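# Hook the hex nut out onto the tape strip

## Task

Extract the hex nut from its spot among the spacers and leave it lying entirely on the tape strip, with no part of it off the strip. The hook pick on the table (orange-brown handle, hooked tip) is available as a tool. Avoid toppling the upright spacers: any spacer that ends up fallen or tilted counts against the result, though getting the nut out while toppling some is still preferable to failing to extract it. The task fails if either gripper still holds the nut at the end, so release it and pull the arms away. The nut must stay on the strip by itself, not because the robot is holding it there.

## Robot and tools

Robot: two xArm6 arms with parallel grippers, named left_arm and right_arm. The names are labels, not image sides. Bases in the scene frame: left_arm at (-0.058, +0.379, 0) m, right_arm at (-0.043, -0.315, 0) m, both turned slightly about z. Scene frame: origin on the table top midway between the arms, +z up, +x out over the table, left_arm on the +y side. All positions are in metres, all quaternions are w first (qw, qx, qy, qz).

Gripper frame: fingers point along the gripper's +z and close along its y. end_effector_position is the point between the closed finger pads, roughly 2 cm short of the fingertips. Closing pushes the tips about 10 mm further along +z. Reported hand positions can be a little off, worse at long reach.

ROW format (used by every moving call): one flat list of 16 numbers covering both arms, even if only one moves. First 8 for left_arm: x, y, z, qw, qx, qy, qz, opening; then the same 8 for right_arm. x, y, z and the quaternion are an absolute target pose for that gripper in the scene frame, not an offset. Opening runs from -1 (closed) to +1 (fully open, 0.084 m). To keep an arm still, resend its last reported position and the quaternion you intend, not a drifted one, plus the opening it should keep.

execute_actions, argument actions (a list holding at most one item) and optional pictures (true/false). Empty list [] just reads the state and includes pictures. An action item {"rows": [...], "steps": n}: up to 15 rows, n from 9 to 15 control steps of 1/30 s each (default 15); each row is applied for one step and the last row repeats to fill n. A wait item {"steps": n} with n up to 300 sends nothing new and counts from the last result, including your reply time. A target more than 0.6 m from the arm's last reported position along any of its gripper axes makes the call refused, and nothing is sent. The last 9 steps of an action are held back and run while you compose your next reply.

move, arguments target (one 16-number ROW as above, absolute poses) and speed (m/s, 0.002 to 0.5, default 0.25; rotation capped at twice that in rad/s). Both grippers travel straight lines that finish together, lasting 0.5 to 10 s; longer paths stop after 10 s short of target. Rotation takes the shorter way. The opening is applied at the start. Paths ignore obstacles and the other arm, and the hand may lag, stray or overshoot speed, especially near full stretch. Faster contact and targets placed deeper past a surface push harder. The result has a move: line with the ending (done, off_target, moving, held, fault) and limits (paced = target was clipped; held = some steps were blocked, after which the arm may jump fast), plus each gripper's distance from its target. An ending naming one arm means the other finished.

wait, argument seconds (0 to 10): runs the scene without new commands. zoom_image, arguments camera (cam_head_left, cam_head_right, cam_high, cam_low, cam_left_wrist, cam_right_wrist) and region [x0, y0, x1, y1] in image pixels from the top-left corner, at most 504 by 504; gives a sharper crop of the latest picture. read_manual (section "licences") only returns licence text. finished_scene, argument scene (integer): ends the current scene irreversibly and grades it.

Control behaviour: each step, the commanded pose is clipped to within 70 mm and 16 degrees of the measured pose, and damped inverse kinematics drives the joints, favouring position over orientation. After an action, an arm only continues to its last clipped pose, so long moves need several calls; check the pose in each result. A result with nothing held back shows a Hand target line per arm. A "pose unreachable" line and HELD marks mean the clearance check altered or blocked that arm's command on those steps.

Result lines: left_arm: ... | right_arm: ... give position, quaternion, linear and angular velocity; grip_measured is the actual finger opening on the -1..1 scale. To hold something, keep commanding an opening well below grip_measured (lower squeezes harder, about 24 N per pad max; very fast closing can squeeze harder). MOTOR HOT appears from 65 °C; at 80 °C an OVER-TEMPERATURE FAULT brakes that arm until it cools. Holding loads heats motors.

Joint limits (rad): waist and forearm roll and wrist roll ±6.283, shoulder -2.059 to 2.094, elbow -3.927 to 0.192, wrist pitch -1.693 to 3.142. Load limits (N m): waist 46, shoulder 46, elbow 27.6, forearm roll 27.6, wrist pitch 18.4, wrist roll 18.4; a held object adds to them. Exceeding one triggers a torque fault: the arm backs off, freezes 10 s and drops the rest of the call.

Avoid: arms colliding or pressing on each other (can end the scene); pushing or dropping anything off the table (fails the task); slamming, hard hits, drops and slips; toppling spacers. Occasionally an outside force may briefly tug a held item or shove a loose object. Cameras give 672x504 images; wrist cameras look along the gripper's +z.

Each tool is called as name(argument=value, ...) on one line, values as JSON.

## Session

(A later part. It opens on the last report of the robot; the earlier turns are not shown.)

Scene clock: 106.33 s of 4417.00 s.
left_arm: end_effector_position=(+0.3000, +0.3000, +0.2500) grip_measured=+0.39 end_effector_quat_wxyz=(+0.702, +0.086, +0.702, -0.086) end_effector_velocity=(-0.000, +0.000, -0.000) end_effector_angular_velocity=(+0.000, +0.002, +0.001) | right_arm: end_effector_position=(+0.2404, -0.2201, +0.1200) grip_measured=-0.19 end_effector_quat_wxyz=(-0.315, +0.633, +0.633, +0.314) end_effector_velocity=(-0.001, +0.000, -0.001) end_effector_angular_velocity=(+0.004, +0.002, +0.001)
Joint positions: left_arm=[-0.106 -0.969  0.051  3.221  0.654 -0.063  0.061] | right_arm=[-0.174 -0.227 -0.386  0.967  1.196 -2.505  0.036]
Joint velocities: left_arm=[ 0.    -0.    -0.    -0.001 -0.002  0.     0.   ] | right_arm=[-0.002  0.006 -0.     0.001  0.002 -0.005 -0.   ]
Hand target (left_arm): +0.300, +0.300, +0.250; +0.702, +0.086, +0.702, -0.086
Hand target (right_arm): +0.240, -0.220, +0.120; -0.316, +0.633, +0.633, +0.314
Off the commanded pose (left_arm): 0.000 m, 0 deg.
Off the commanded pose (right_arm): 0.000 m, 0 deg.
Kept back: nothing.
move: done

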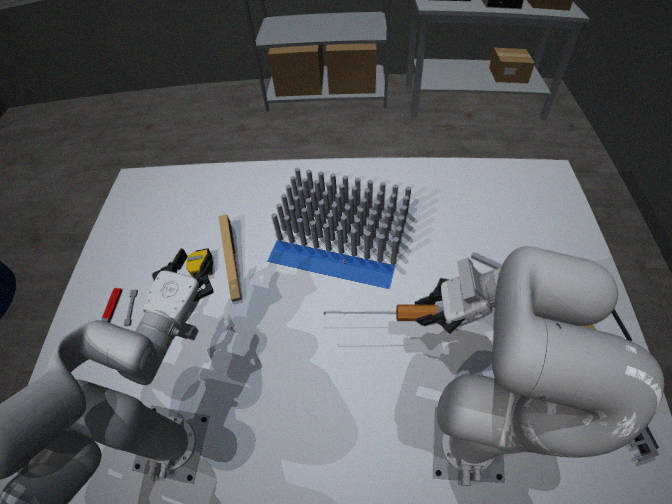

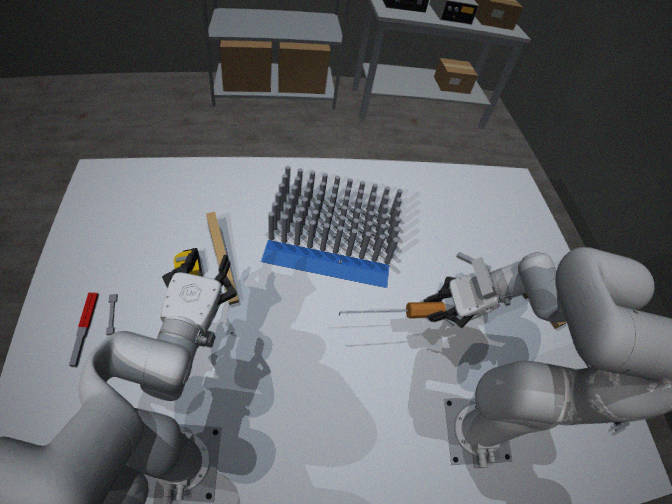

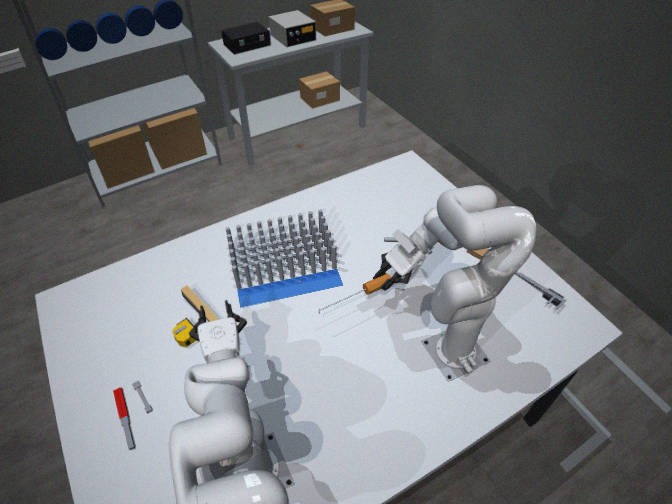

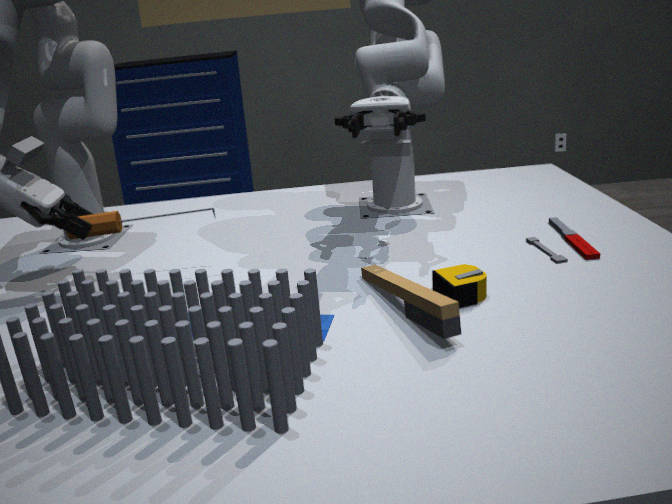

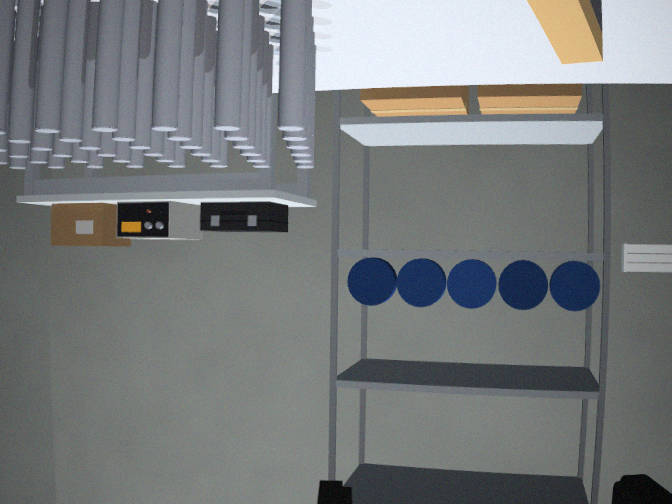

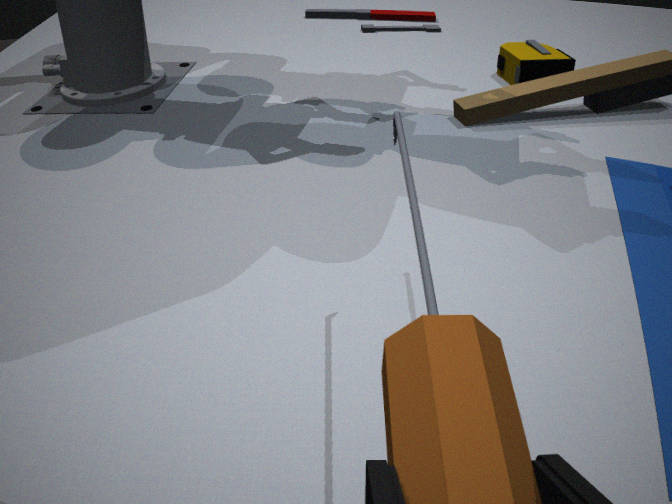

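move(target=[0.30,0.30,0.25,0.7018,0.0862,0.7018,-0.0862,0.4,0.225,-0.222,0.042,-0.3155,0.6328,0.6328,0.3155,-0.8], speed=0.15)

move(target=[0.30,0.30,0.25,0.7018,0.0862,0.7018,-0.0862,0.4,0.225,-0.222,0.028,-0.3155,0.6328,0.6328,0.3155,-0.8], speed=0.02)

Scene clock: 107.67 s of 4417.00 s.
left_arm: end_effector_position=(+0.3000, +0.3000, +0.2500) grip_measured=+0.39 end_effector_quat_wxyz=(+0.702, +0.086, +0.702, -0.086) end_effector_velocity=(-0.000, -0.000, +0.000) end_effector_angular_velocity=(+0.000, -0.000, -0.000) | right_arm: end_effector_position=(+0.2254, -0.2222, +0.0422) grip_measured=-0.19 end_effector_quat_wxyz=(-0.315, +0.633, +0.633, +0.316) end_effector_velocity=(-0.003, +0.001, -0.001) end_effector_angular_velocity=(+0.003, +0.005, +0.001)
Joint positions: left_arm=[-0.106 -0.969  0.051  3.221  0.654 -0.063  0.061] | right_arm=[-0.158  0.041 -0.372  1.101  1.045 -2.772  0.036]
Joint velocities: left_arm=[-0.    -0.002  0.    -0.    -0.001  0.     0.   ] | right_arm=[ 0.001  0.003  0.005  0.002  0.    -0.003 -0.   ]
Hand target (left_arm): +0.300, +0.300, +0.250; +0.702, +0.086, +0.702, -0.086
Hand target (right_arm): +0.225, -0.222, +0.042; -0.316, +0.633, +0.633, +0.316
Off the commanded pose (left_arm): 0.000 m, 0 deg.
Off the commanded pose (right_arm): 0.001 m, 0 deg.
Kept back: nothing.
move: done

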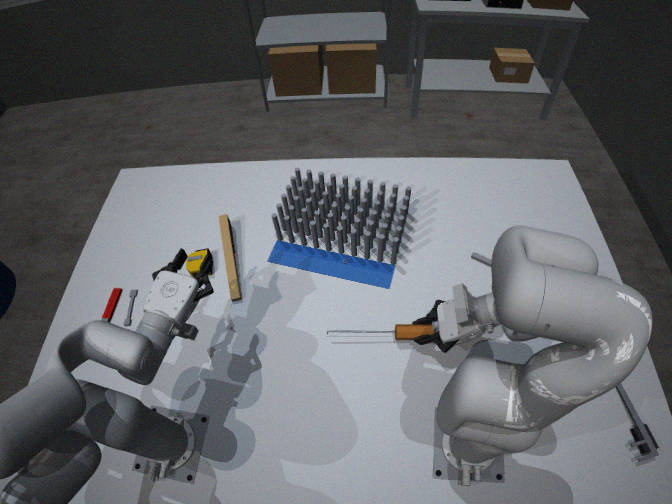

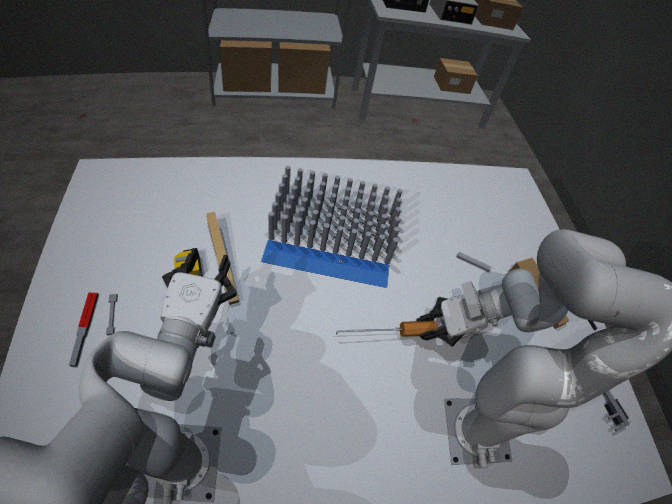

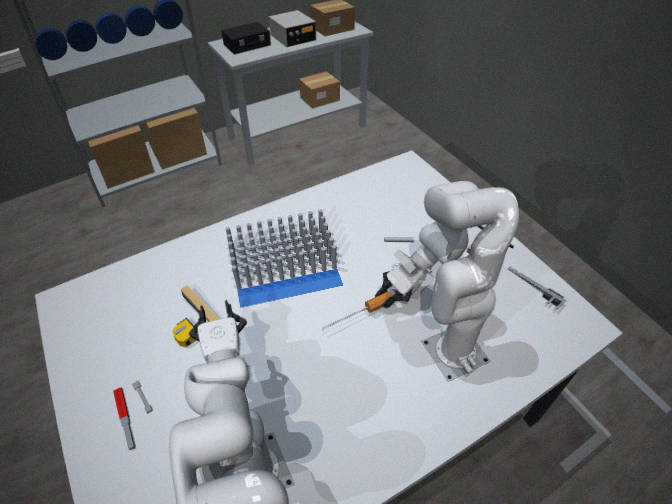

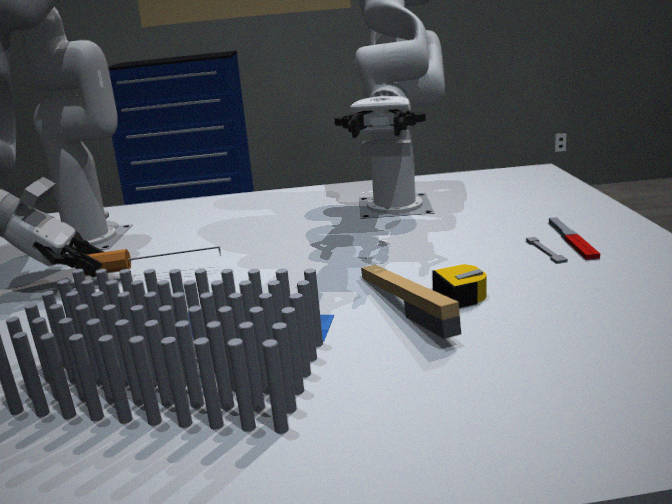

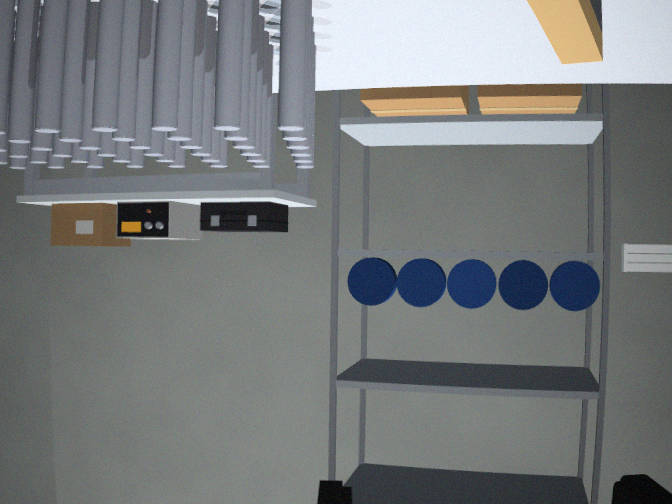

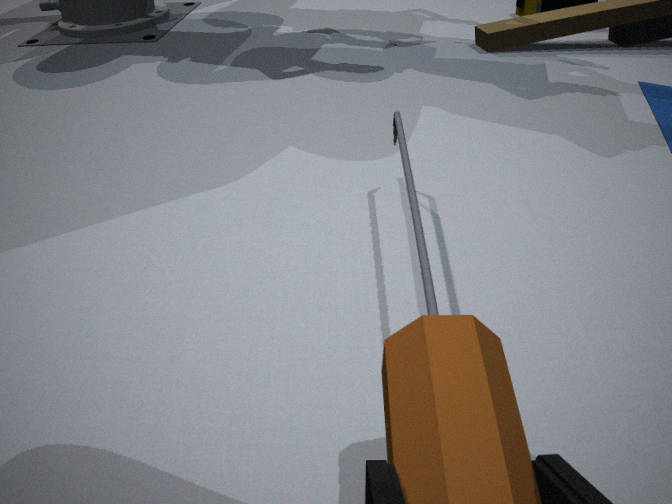

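Scene clock: 108.63 s of 4417.00 s.
left_arm: end_effector_position=(+0.3000, +0.3000, +0.2500) grip_measured=+0.39 end_effector_quat_wxyz=(+0.702, +0.086, +0.702, -0.086) end_effector_velocity=(+0.000, -0.000, +0.001) end_effector_angular_velocity=(-0.001, -0.003, +0.000) | right_arm: end_effector_position=(+0.2251, -0.2220, +0.0280) grip_measured=-0.19 end_effector_quat_wxyz=(-0.315, +0.633, +0.633, +0.316) end_effector_velocity=(+0.000, +0.000, -0.000) end_effector_angular_velocity=(+0.001, -0.001, +0.001)
Joint positions: left_arm=[-0.106 -0.969  0.051  3.221  0.654 -0.063  0.061] | right_arm=[-0.151  0.104 -0.386  1.132  1.022 -2.821  0.036]
Joint velocities: left_arm=[ 0.    -0.    -0.    -0.     0.003 -0.    -0.   ] | right_arm=[ 0.002  0.001 -0.001  0.001  0.    -0.002 -0.   ]
Hand target (left_arm): +0.300, +0.300, +0.250; +0.702, +0.086, +0.702, -0.086
Hand target (right_arm): +0.225, -0.222, +0.028; -0.316, +0.633, +0.633, +0.316
Off the commanded pose (left_arm): 0.000 m, 0 deg.
Off the commanded pose (right_arm): 0.000 m, 0 deg.
Kept back: nothing.
move: done

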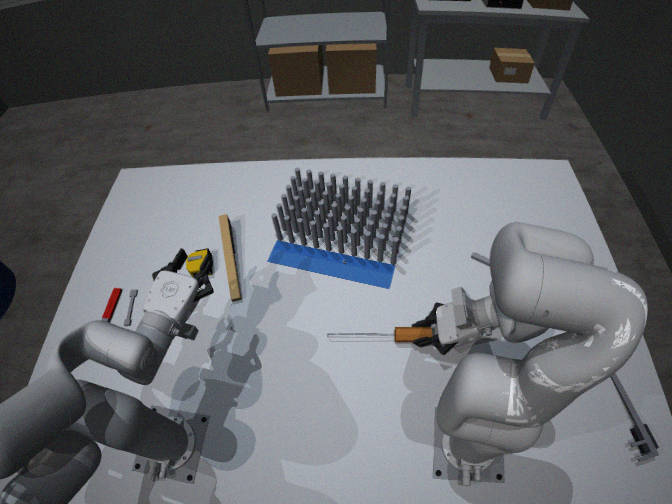

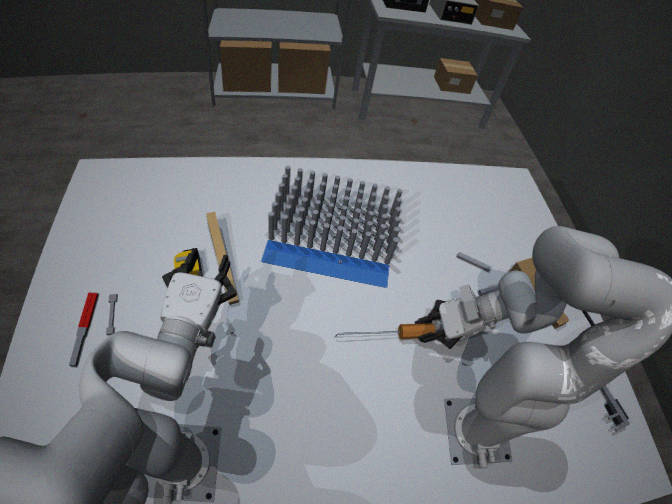

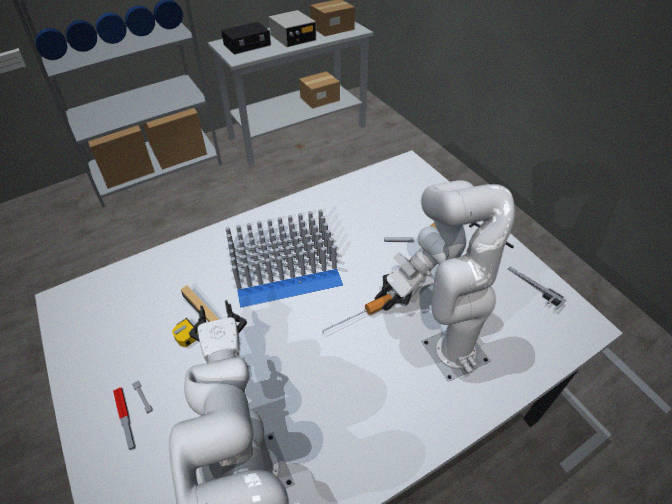

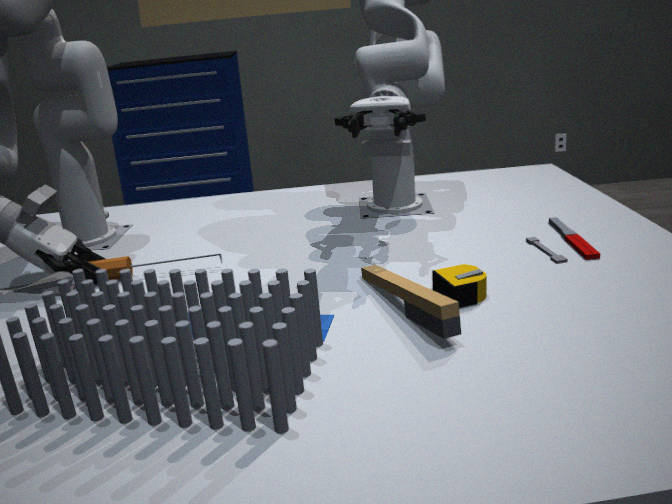

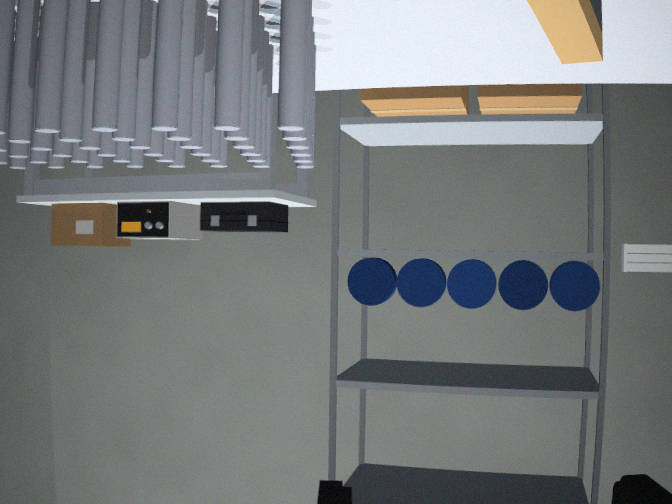

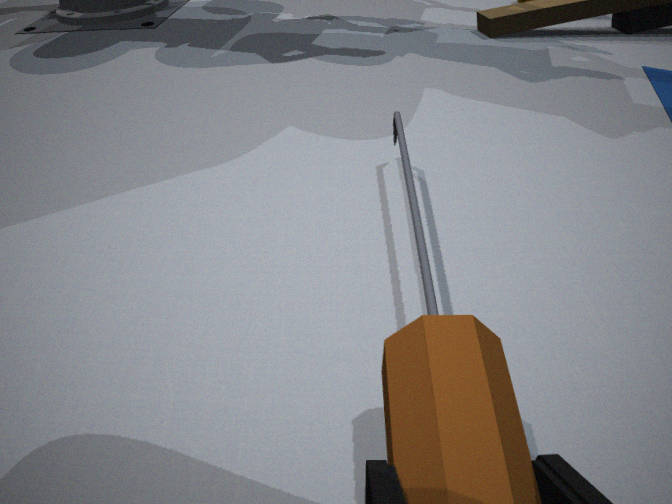

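Slightly lower, then release.

move(target=[0.30,0.30,0.25,0.7018,0.0862,0.7018,-0.0862,0.4,0.225,-0.222,0.0245,-0.3155,0.6328,0.6328,0.3155,-0.8], speed=0.01)

move(target=[0.30,0.30,0.25,0.7018,0.0862,0.7018,-0.0862,0.4,0.225,-0.222,0.025,-0.3155,0.6328,0.6328,0.3155,0.4], speed=0.01)

Scene clock: 109.57 s of 4417.00 s.
left_arm: end_effector_position=(+0.3000, +0.3000, +0.2500) grip_measured=+0.39 end_effector_quat_wxyz=(+0.702, +0.086, +0.702, -0.086) end_effector_velocity=(+0.000, -0.000, -0.000) end_effector_angular_velocity=(-0.000, +0.000, -0.000) | right_arm: end_effector_position=(+0.2254, -0.2216, +0.0254) grip_measured=-0.19 end_effector_quat_wxyz=(-0.316, +0.632, +0.633, +0.317) end_effector_velocity=(+0.000, -0.000, -0.001) end_effector_angular_velocity=(-0.002, -0.001, -0.001)
Joint positions: left_arm=[-0.106 -0.969  0.051  3.221  0.654 -0.063  0.061] | right_arm=[-0.15   0.118 -0.391  1.14   1.02  -2.833  0.036]
Joint velocities: left_arm=[-0.     0.001 -0.     0.     0.001 -0.    -0.   ] | right_arm=[ 0.     0.001 -0.001  0.002 -0.003 -0.001 -0.   ]
Hand target (left_arm): +0.300, +0.300, +0.250; +0.702, +0.086, +0.702, -0.086
Hand target (right_arm): +0.225, -0.222, +0.025; -0.316, +0.633, +0.633, +0.316
Off the commanded pose (left_arm): 0.000 m, 0 deg.
Off the commanded pose (right_arm): 0.001 m, 0 deg.
Kept back: nothing.
move: done

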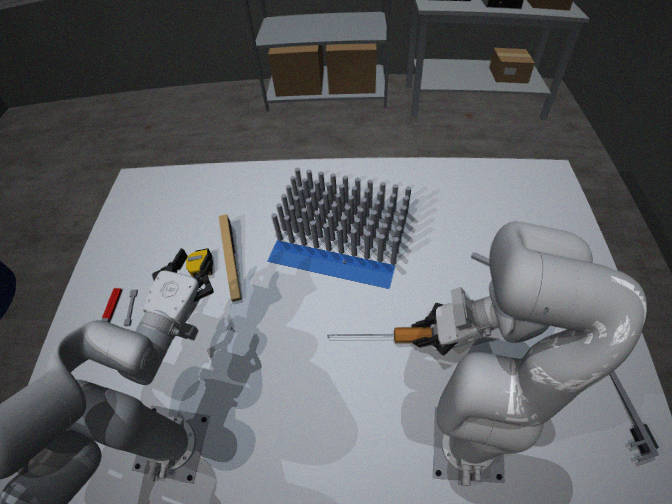

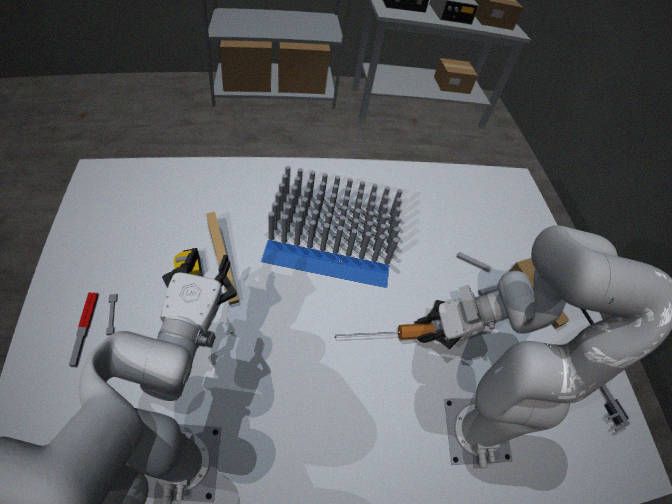

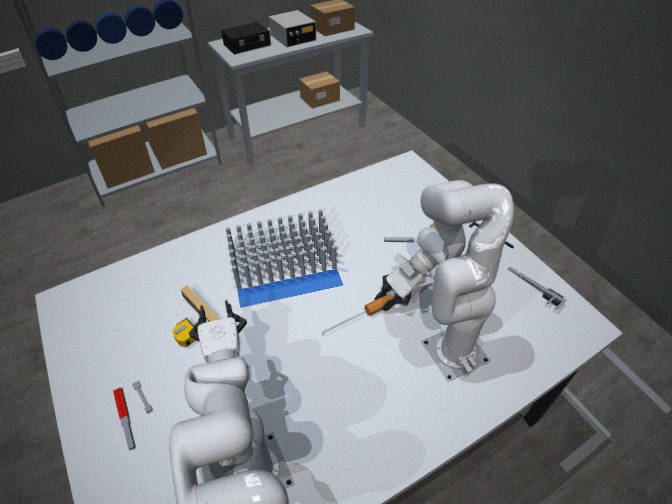

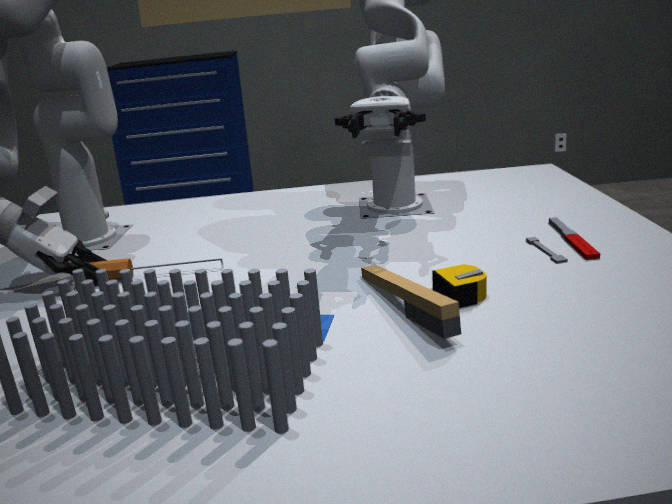

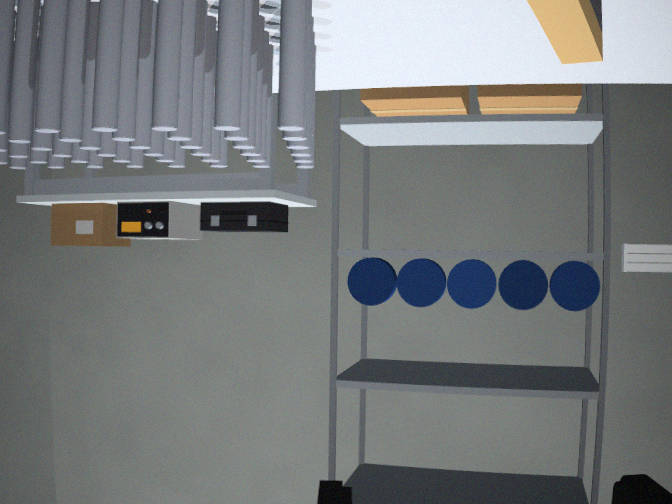

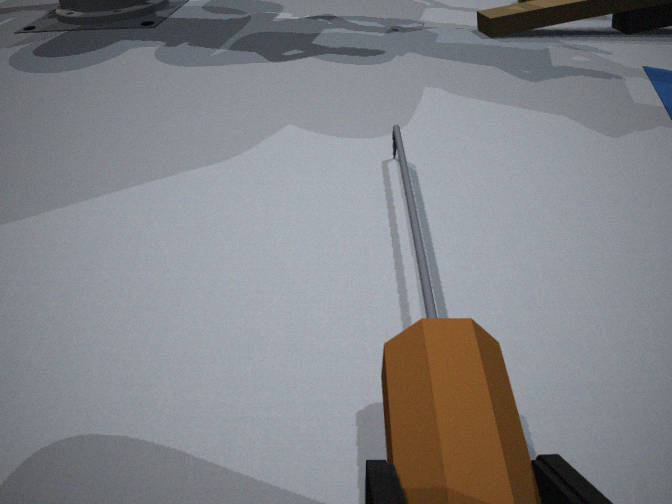

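Scene clock: 110.27 s of 4417.00 s.
left_arm: end_effector_position=(+0.3000, +0.3000, +0.2500) grip_measured=+0.39 end_effector_quat_wxyz=(+0.702, +0.086, +0.702, -0.086) end_effector_velocity=(+0.000, +0.000, -0.000) end_effector_angular_velocity=(-0.000, -0.000, +0.000) | right_arm: end_effector_position=(+0.2250, -0.2220, +0.0250) grip_measured=+0.39 end_effector_quat_wxyz=(-0.316, +0.633, +0.633, +0.315) end_effector_velocity=(+0.000, +0.000, +0.000) end_effector_angular_velocity=(-0.000, -0.001, +0.001)
Joint positions: left_arm=[-0.106 -0.969  0.051  3.221  0.654 -0.063  0.061] | right_arm=[-0.15   0.118 -0.39   1.139  1.017 -2.831  0.061]
Joint velocities: left_arm=[ 0.     0.001 -0.    -0.     0.002 -0.     0.   ] | right_arm=[ 0.001 -0.002  0.001  0.     0.    -0.    -0.   ]
Hand target (left_arm): +0.300, +0.300, +0.250; +0.702, +0.086, +0.702, -0.086
Hand target (right_arm): +0.225, -0.222, +0.025; -0.316, +0.633, +0.633, +0.316
Off the commanded pose (left_arm): 0.000 m, 0 deg.
Off the commanded pose (right_arm): 0.000 m, 0 deg.
Kept back: nothing.
move: done

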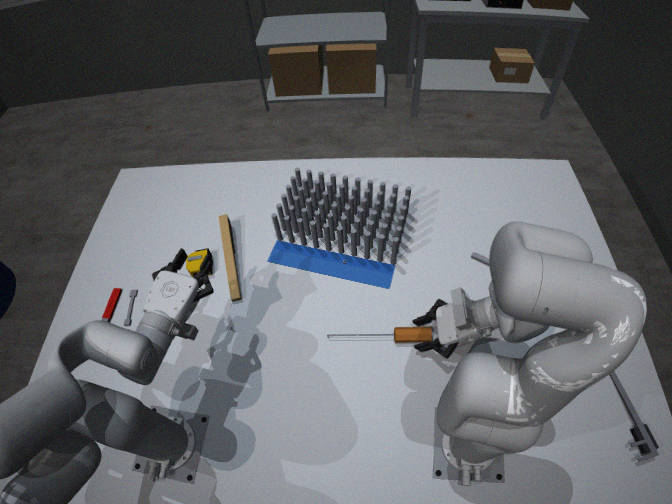

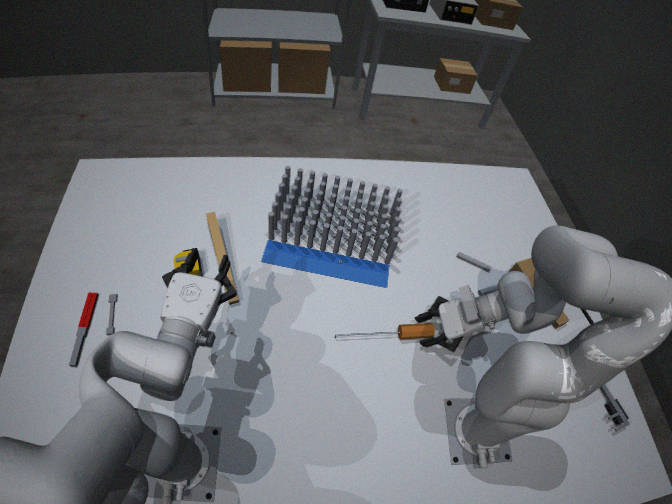

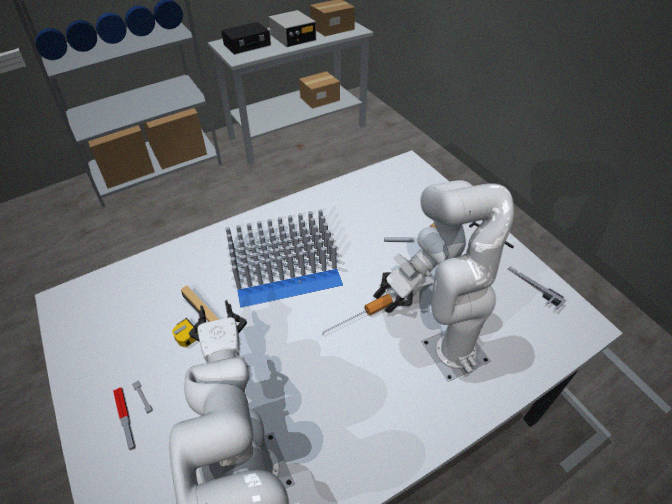

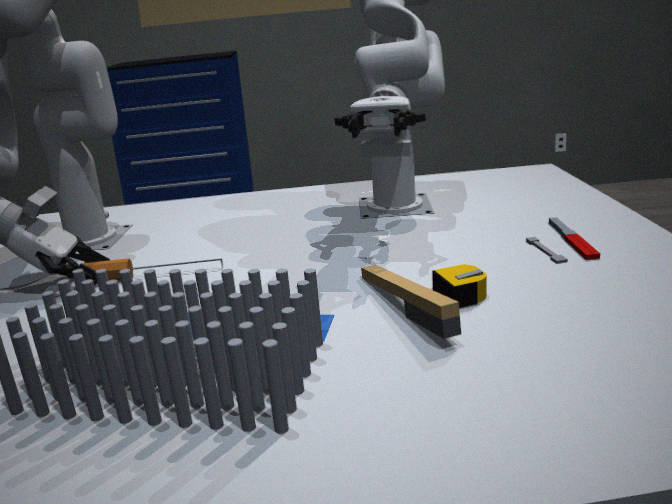

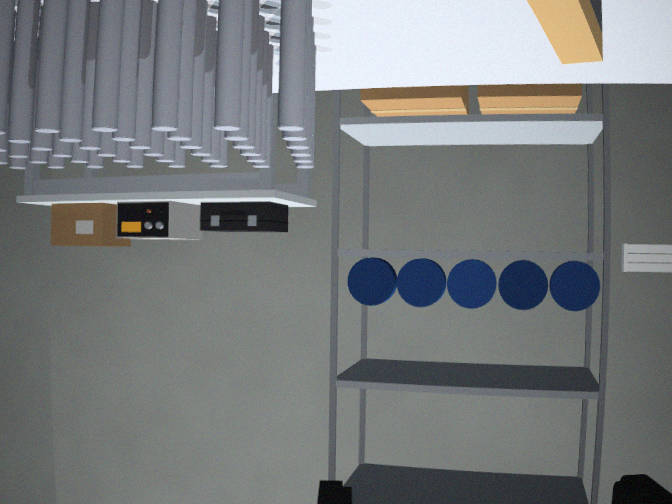

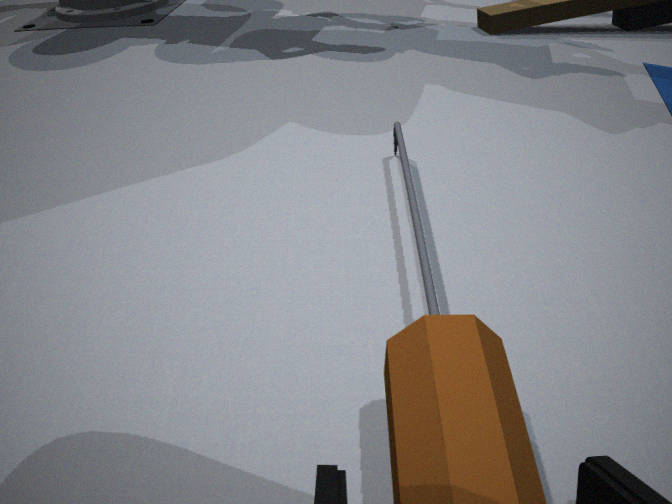

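execute_actions(actions=[])

Scene clock: 110.63 s of 4417.00 s.
left_arm: end_effector_position=(+0.3000, +0.3000, +0.2500) grip_measured=+0.39 end_effector_quat_wxyz=(+0.702, +0.086, +0.702, -0.086) end_effector_velocity=(-0.000, -0.000, -0.000) end_effector_angular_velocity=(+0.000, +0.001, -0.000) | right_arm: end_effector_position=(+0.2250, -0.2220, +0.0250) grip_measured=+0.39 end_effector_quat_wxyz=(-0.316, +0.633, +0.633, +0.316) end_effector_velocity=(-0.000, +0.000, -0.000) end_effector_angular_velocity=(-0.000, +0.000, +0.001)
Joint positions: left_arm=[-0.106 -0.969  0.051  3.221  0.654 -0.063  0.061] | right_arm=[-0.15   0.118 -0.39   1.139  1.017 -2.831  0.061]
Joint velocities: left_arm=[-0.     0.001 -0.     0.    -0.001 -0.     0.   ] | right_arm=[ 0.001  0.     0.    -0.    -0.    -0.     0.   ]
Hand target (left_arm): +0.300, +0.300, +0.250; +0.702, +0.086, +0.702, -0.086
Hand target (right_arm): +0.225, -0.222, +0.025; -0.316, +0.633, +0.633, +0.316
Off the commanded pose (left_arm): 0.000 m, 0 deg.
Off the commanded pose (right_arm): 0.000 m, 0 deg.
Kept back: nothing.
Steps of this call (steps 1 to 11: nothing new was sent). Readings (end_effector_position):
1: left_arm (+0.3000, +0.3000, +0.2500) | right_arm (+0.2250, -0.2220, +0.0250)
2: left_arm (+0.3000, +0.3000, +0.2500) | right_arm (+0.2250, -0.2220, +0.0250)
4: left_arm (+0.3000, +0.3000, +0.2500) | right_arm (+0.2250, -0.2220, +0.0250)
8: left_arm (+0.3000, +0.3000, +0.2500) | right_arm (+0.2250, -0.2220, +0.0250)
11: the state above

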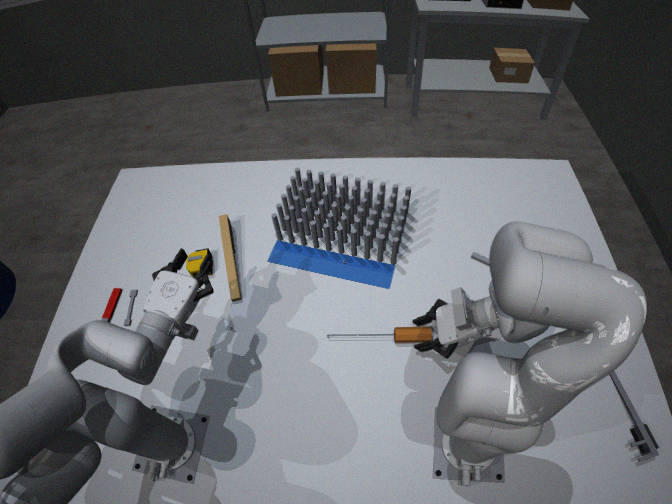

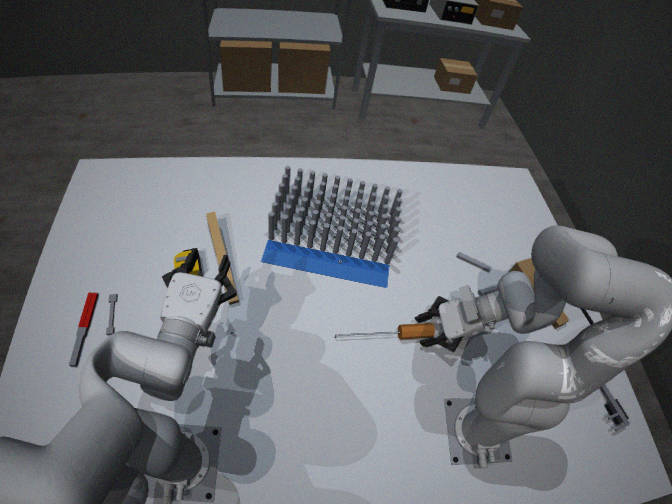

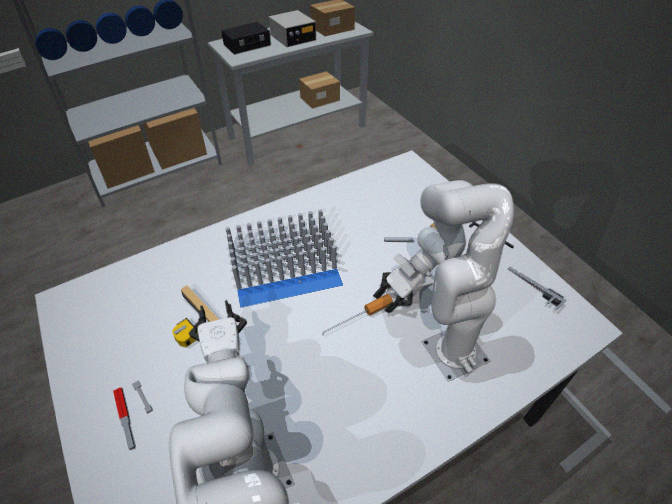

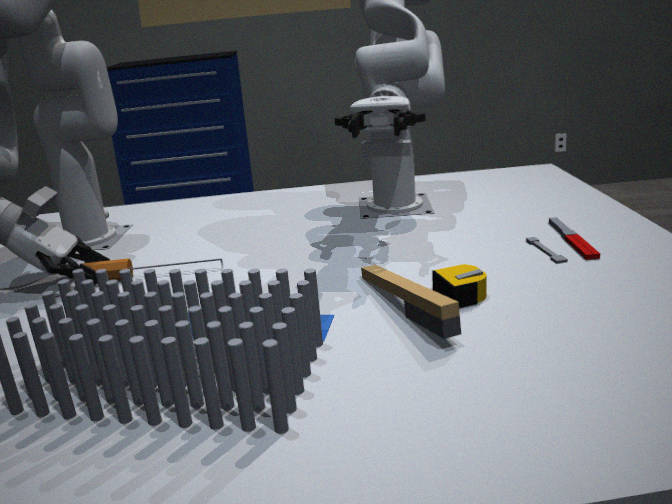

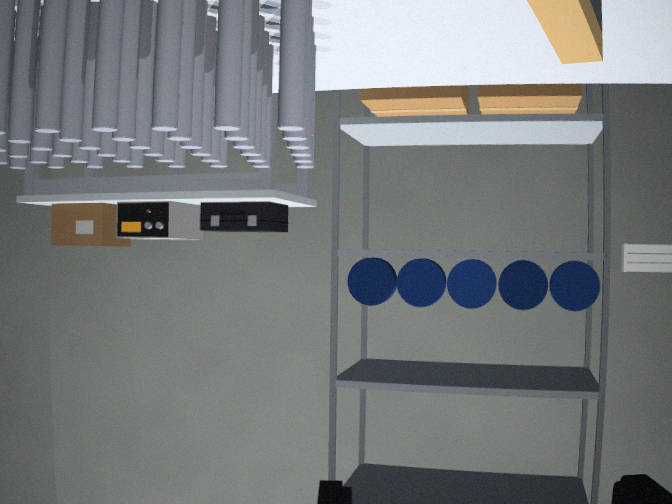

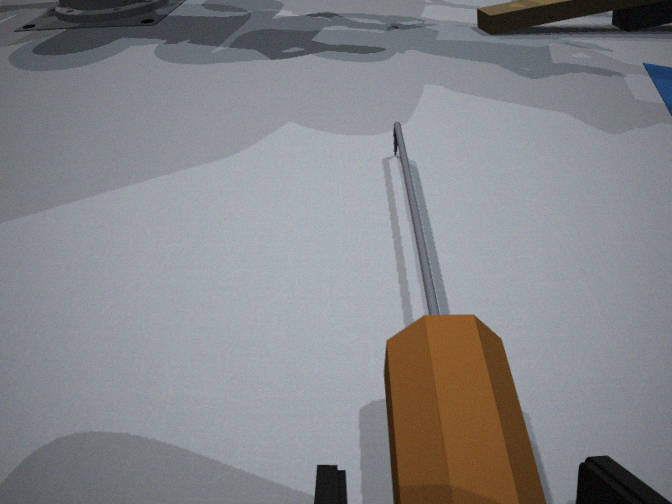

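move(target=[0.30,0.30,0.25,0.7018,0.0862,0.7018,-0.0862,0.4,0.2255,-0.28,0.075,-0.3155,0.6328,0.6328,0.3155,0.4], speed=0.12)

zoom_image(camera="cam_head_left", region=[250,150,450,380])

Scene clock: 112.00 s of 4417.00 s.
left_arm: end_effector_position=(+0.3000, +0.3000, +0.2500) grip_measured=+0.39 end_effector_quat_wxyz=(+0.702, +0.086, +0.702, -0.086) end_effector_velocity=(+0.000, -0.000, +0.000) end_effector_angular_velocity=(-0.000, -0.001, -0.000) | right_arm: end_effector_position=(+0.2253, -0.2798, +0.0748) grip_measured=+0.39 end_effector_quat_wxyz=(-0.316, +0.633, +0.633, +0.315) end_effector_velocity=(+0.001, -0.001, +0.001) end_effector_angular_velocity=(-0.002, -0.002, -0.000)
Joint positions: left_arm=[-0.106 -0.969  0.051  3.221  0.654 -0.063  0.061] | right_arm=[-0.378 -0.031 -0.431  0.866  1.189 -2.701  0.061]
Joint velocities: left_arm=[-0. -0. -0. -0.  0.  0.  0.] | right_arm=[-0.001 -0.002 -0.003 -0.002  0.002  0.002 -0.   ]
Hand target (left_arm): +0.300, +0.300, +0.250; +0.702, +0.086, +0.702, -0.086
Hand target (right_arm): +0.226, -0.280, +0.075; -0.315, +0.633, +0.633, +0.315
Off the commanded pose (left_arm): 0.000 m, 0 deg.
Off the commanded pose (right_arm): 0.000 m, 0 deg.
Kept back: nothing.
move: done

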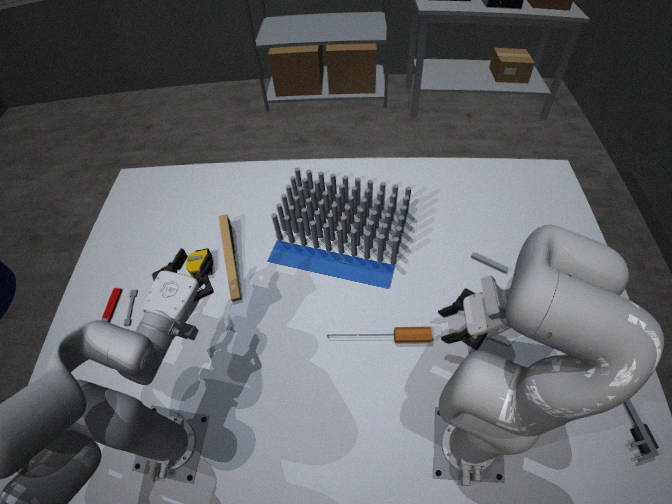

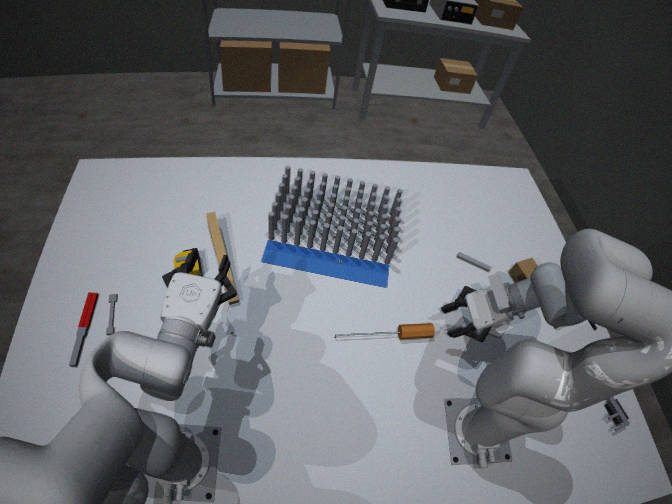

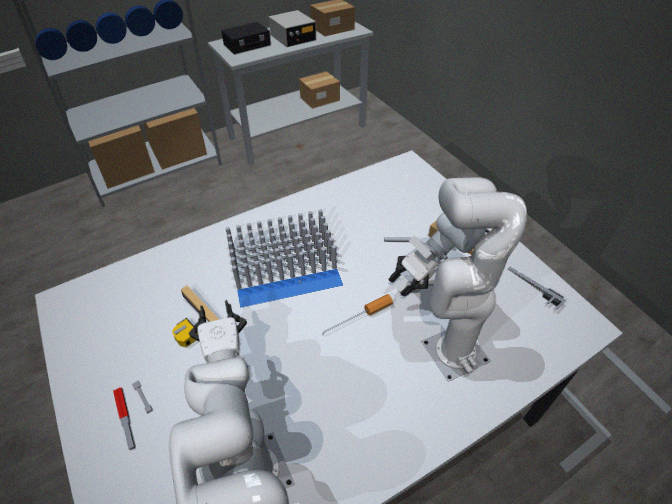

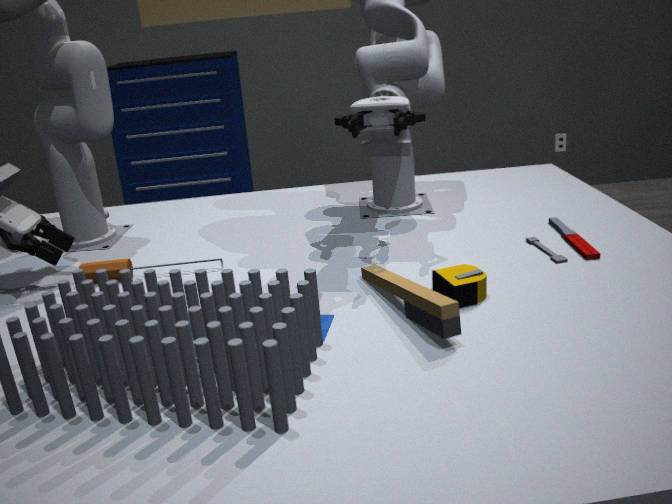

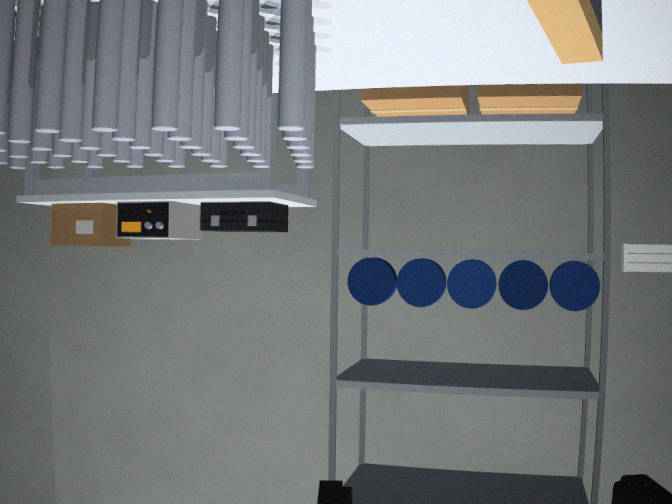

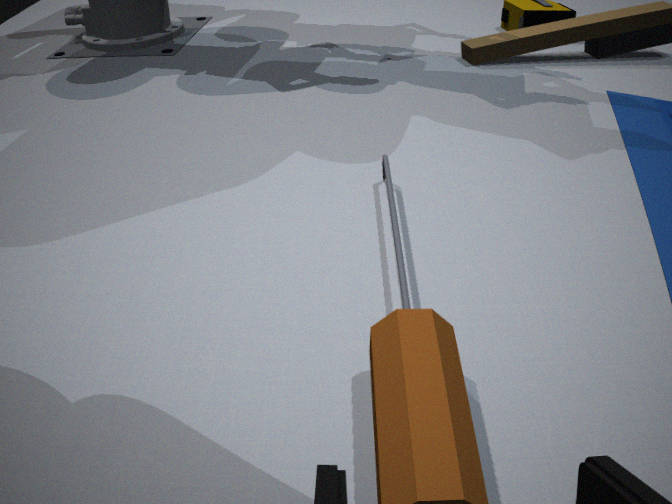

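Region (250, 150, 450, 380) of cam_head_left's 672x504 image, scaled by 2.191, with more detail than that image has; it fills the left 438 columns of this view, and the rest is white.

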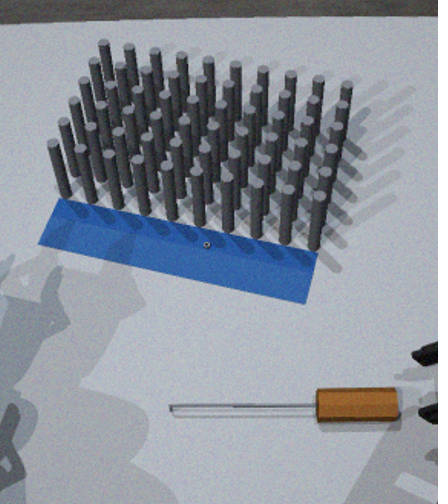

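Nut is on the tape, the spacers are standing and both arms are clear.

finished_scene(scene=2)

The scene is finished: the task was done.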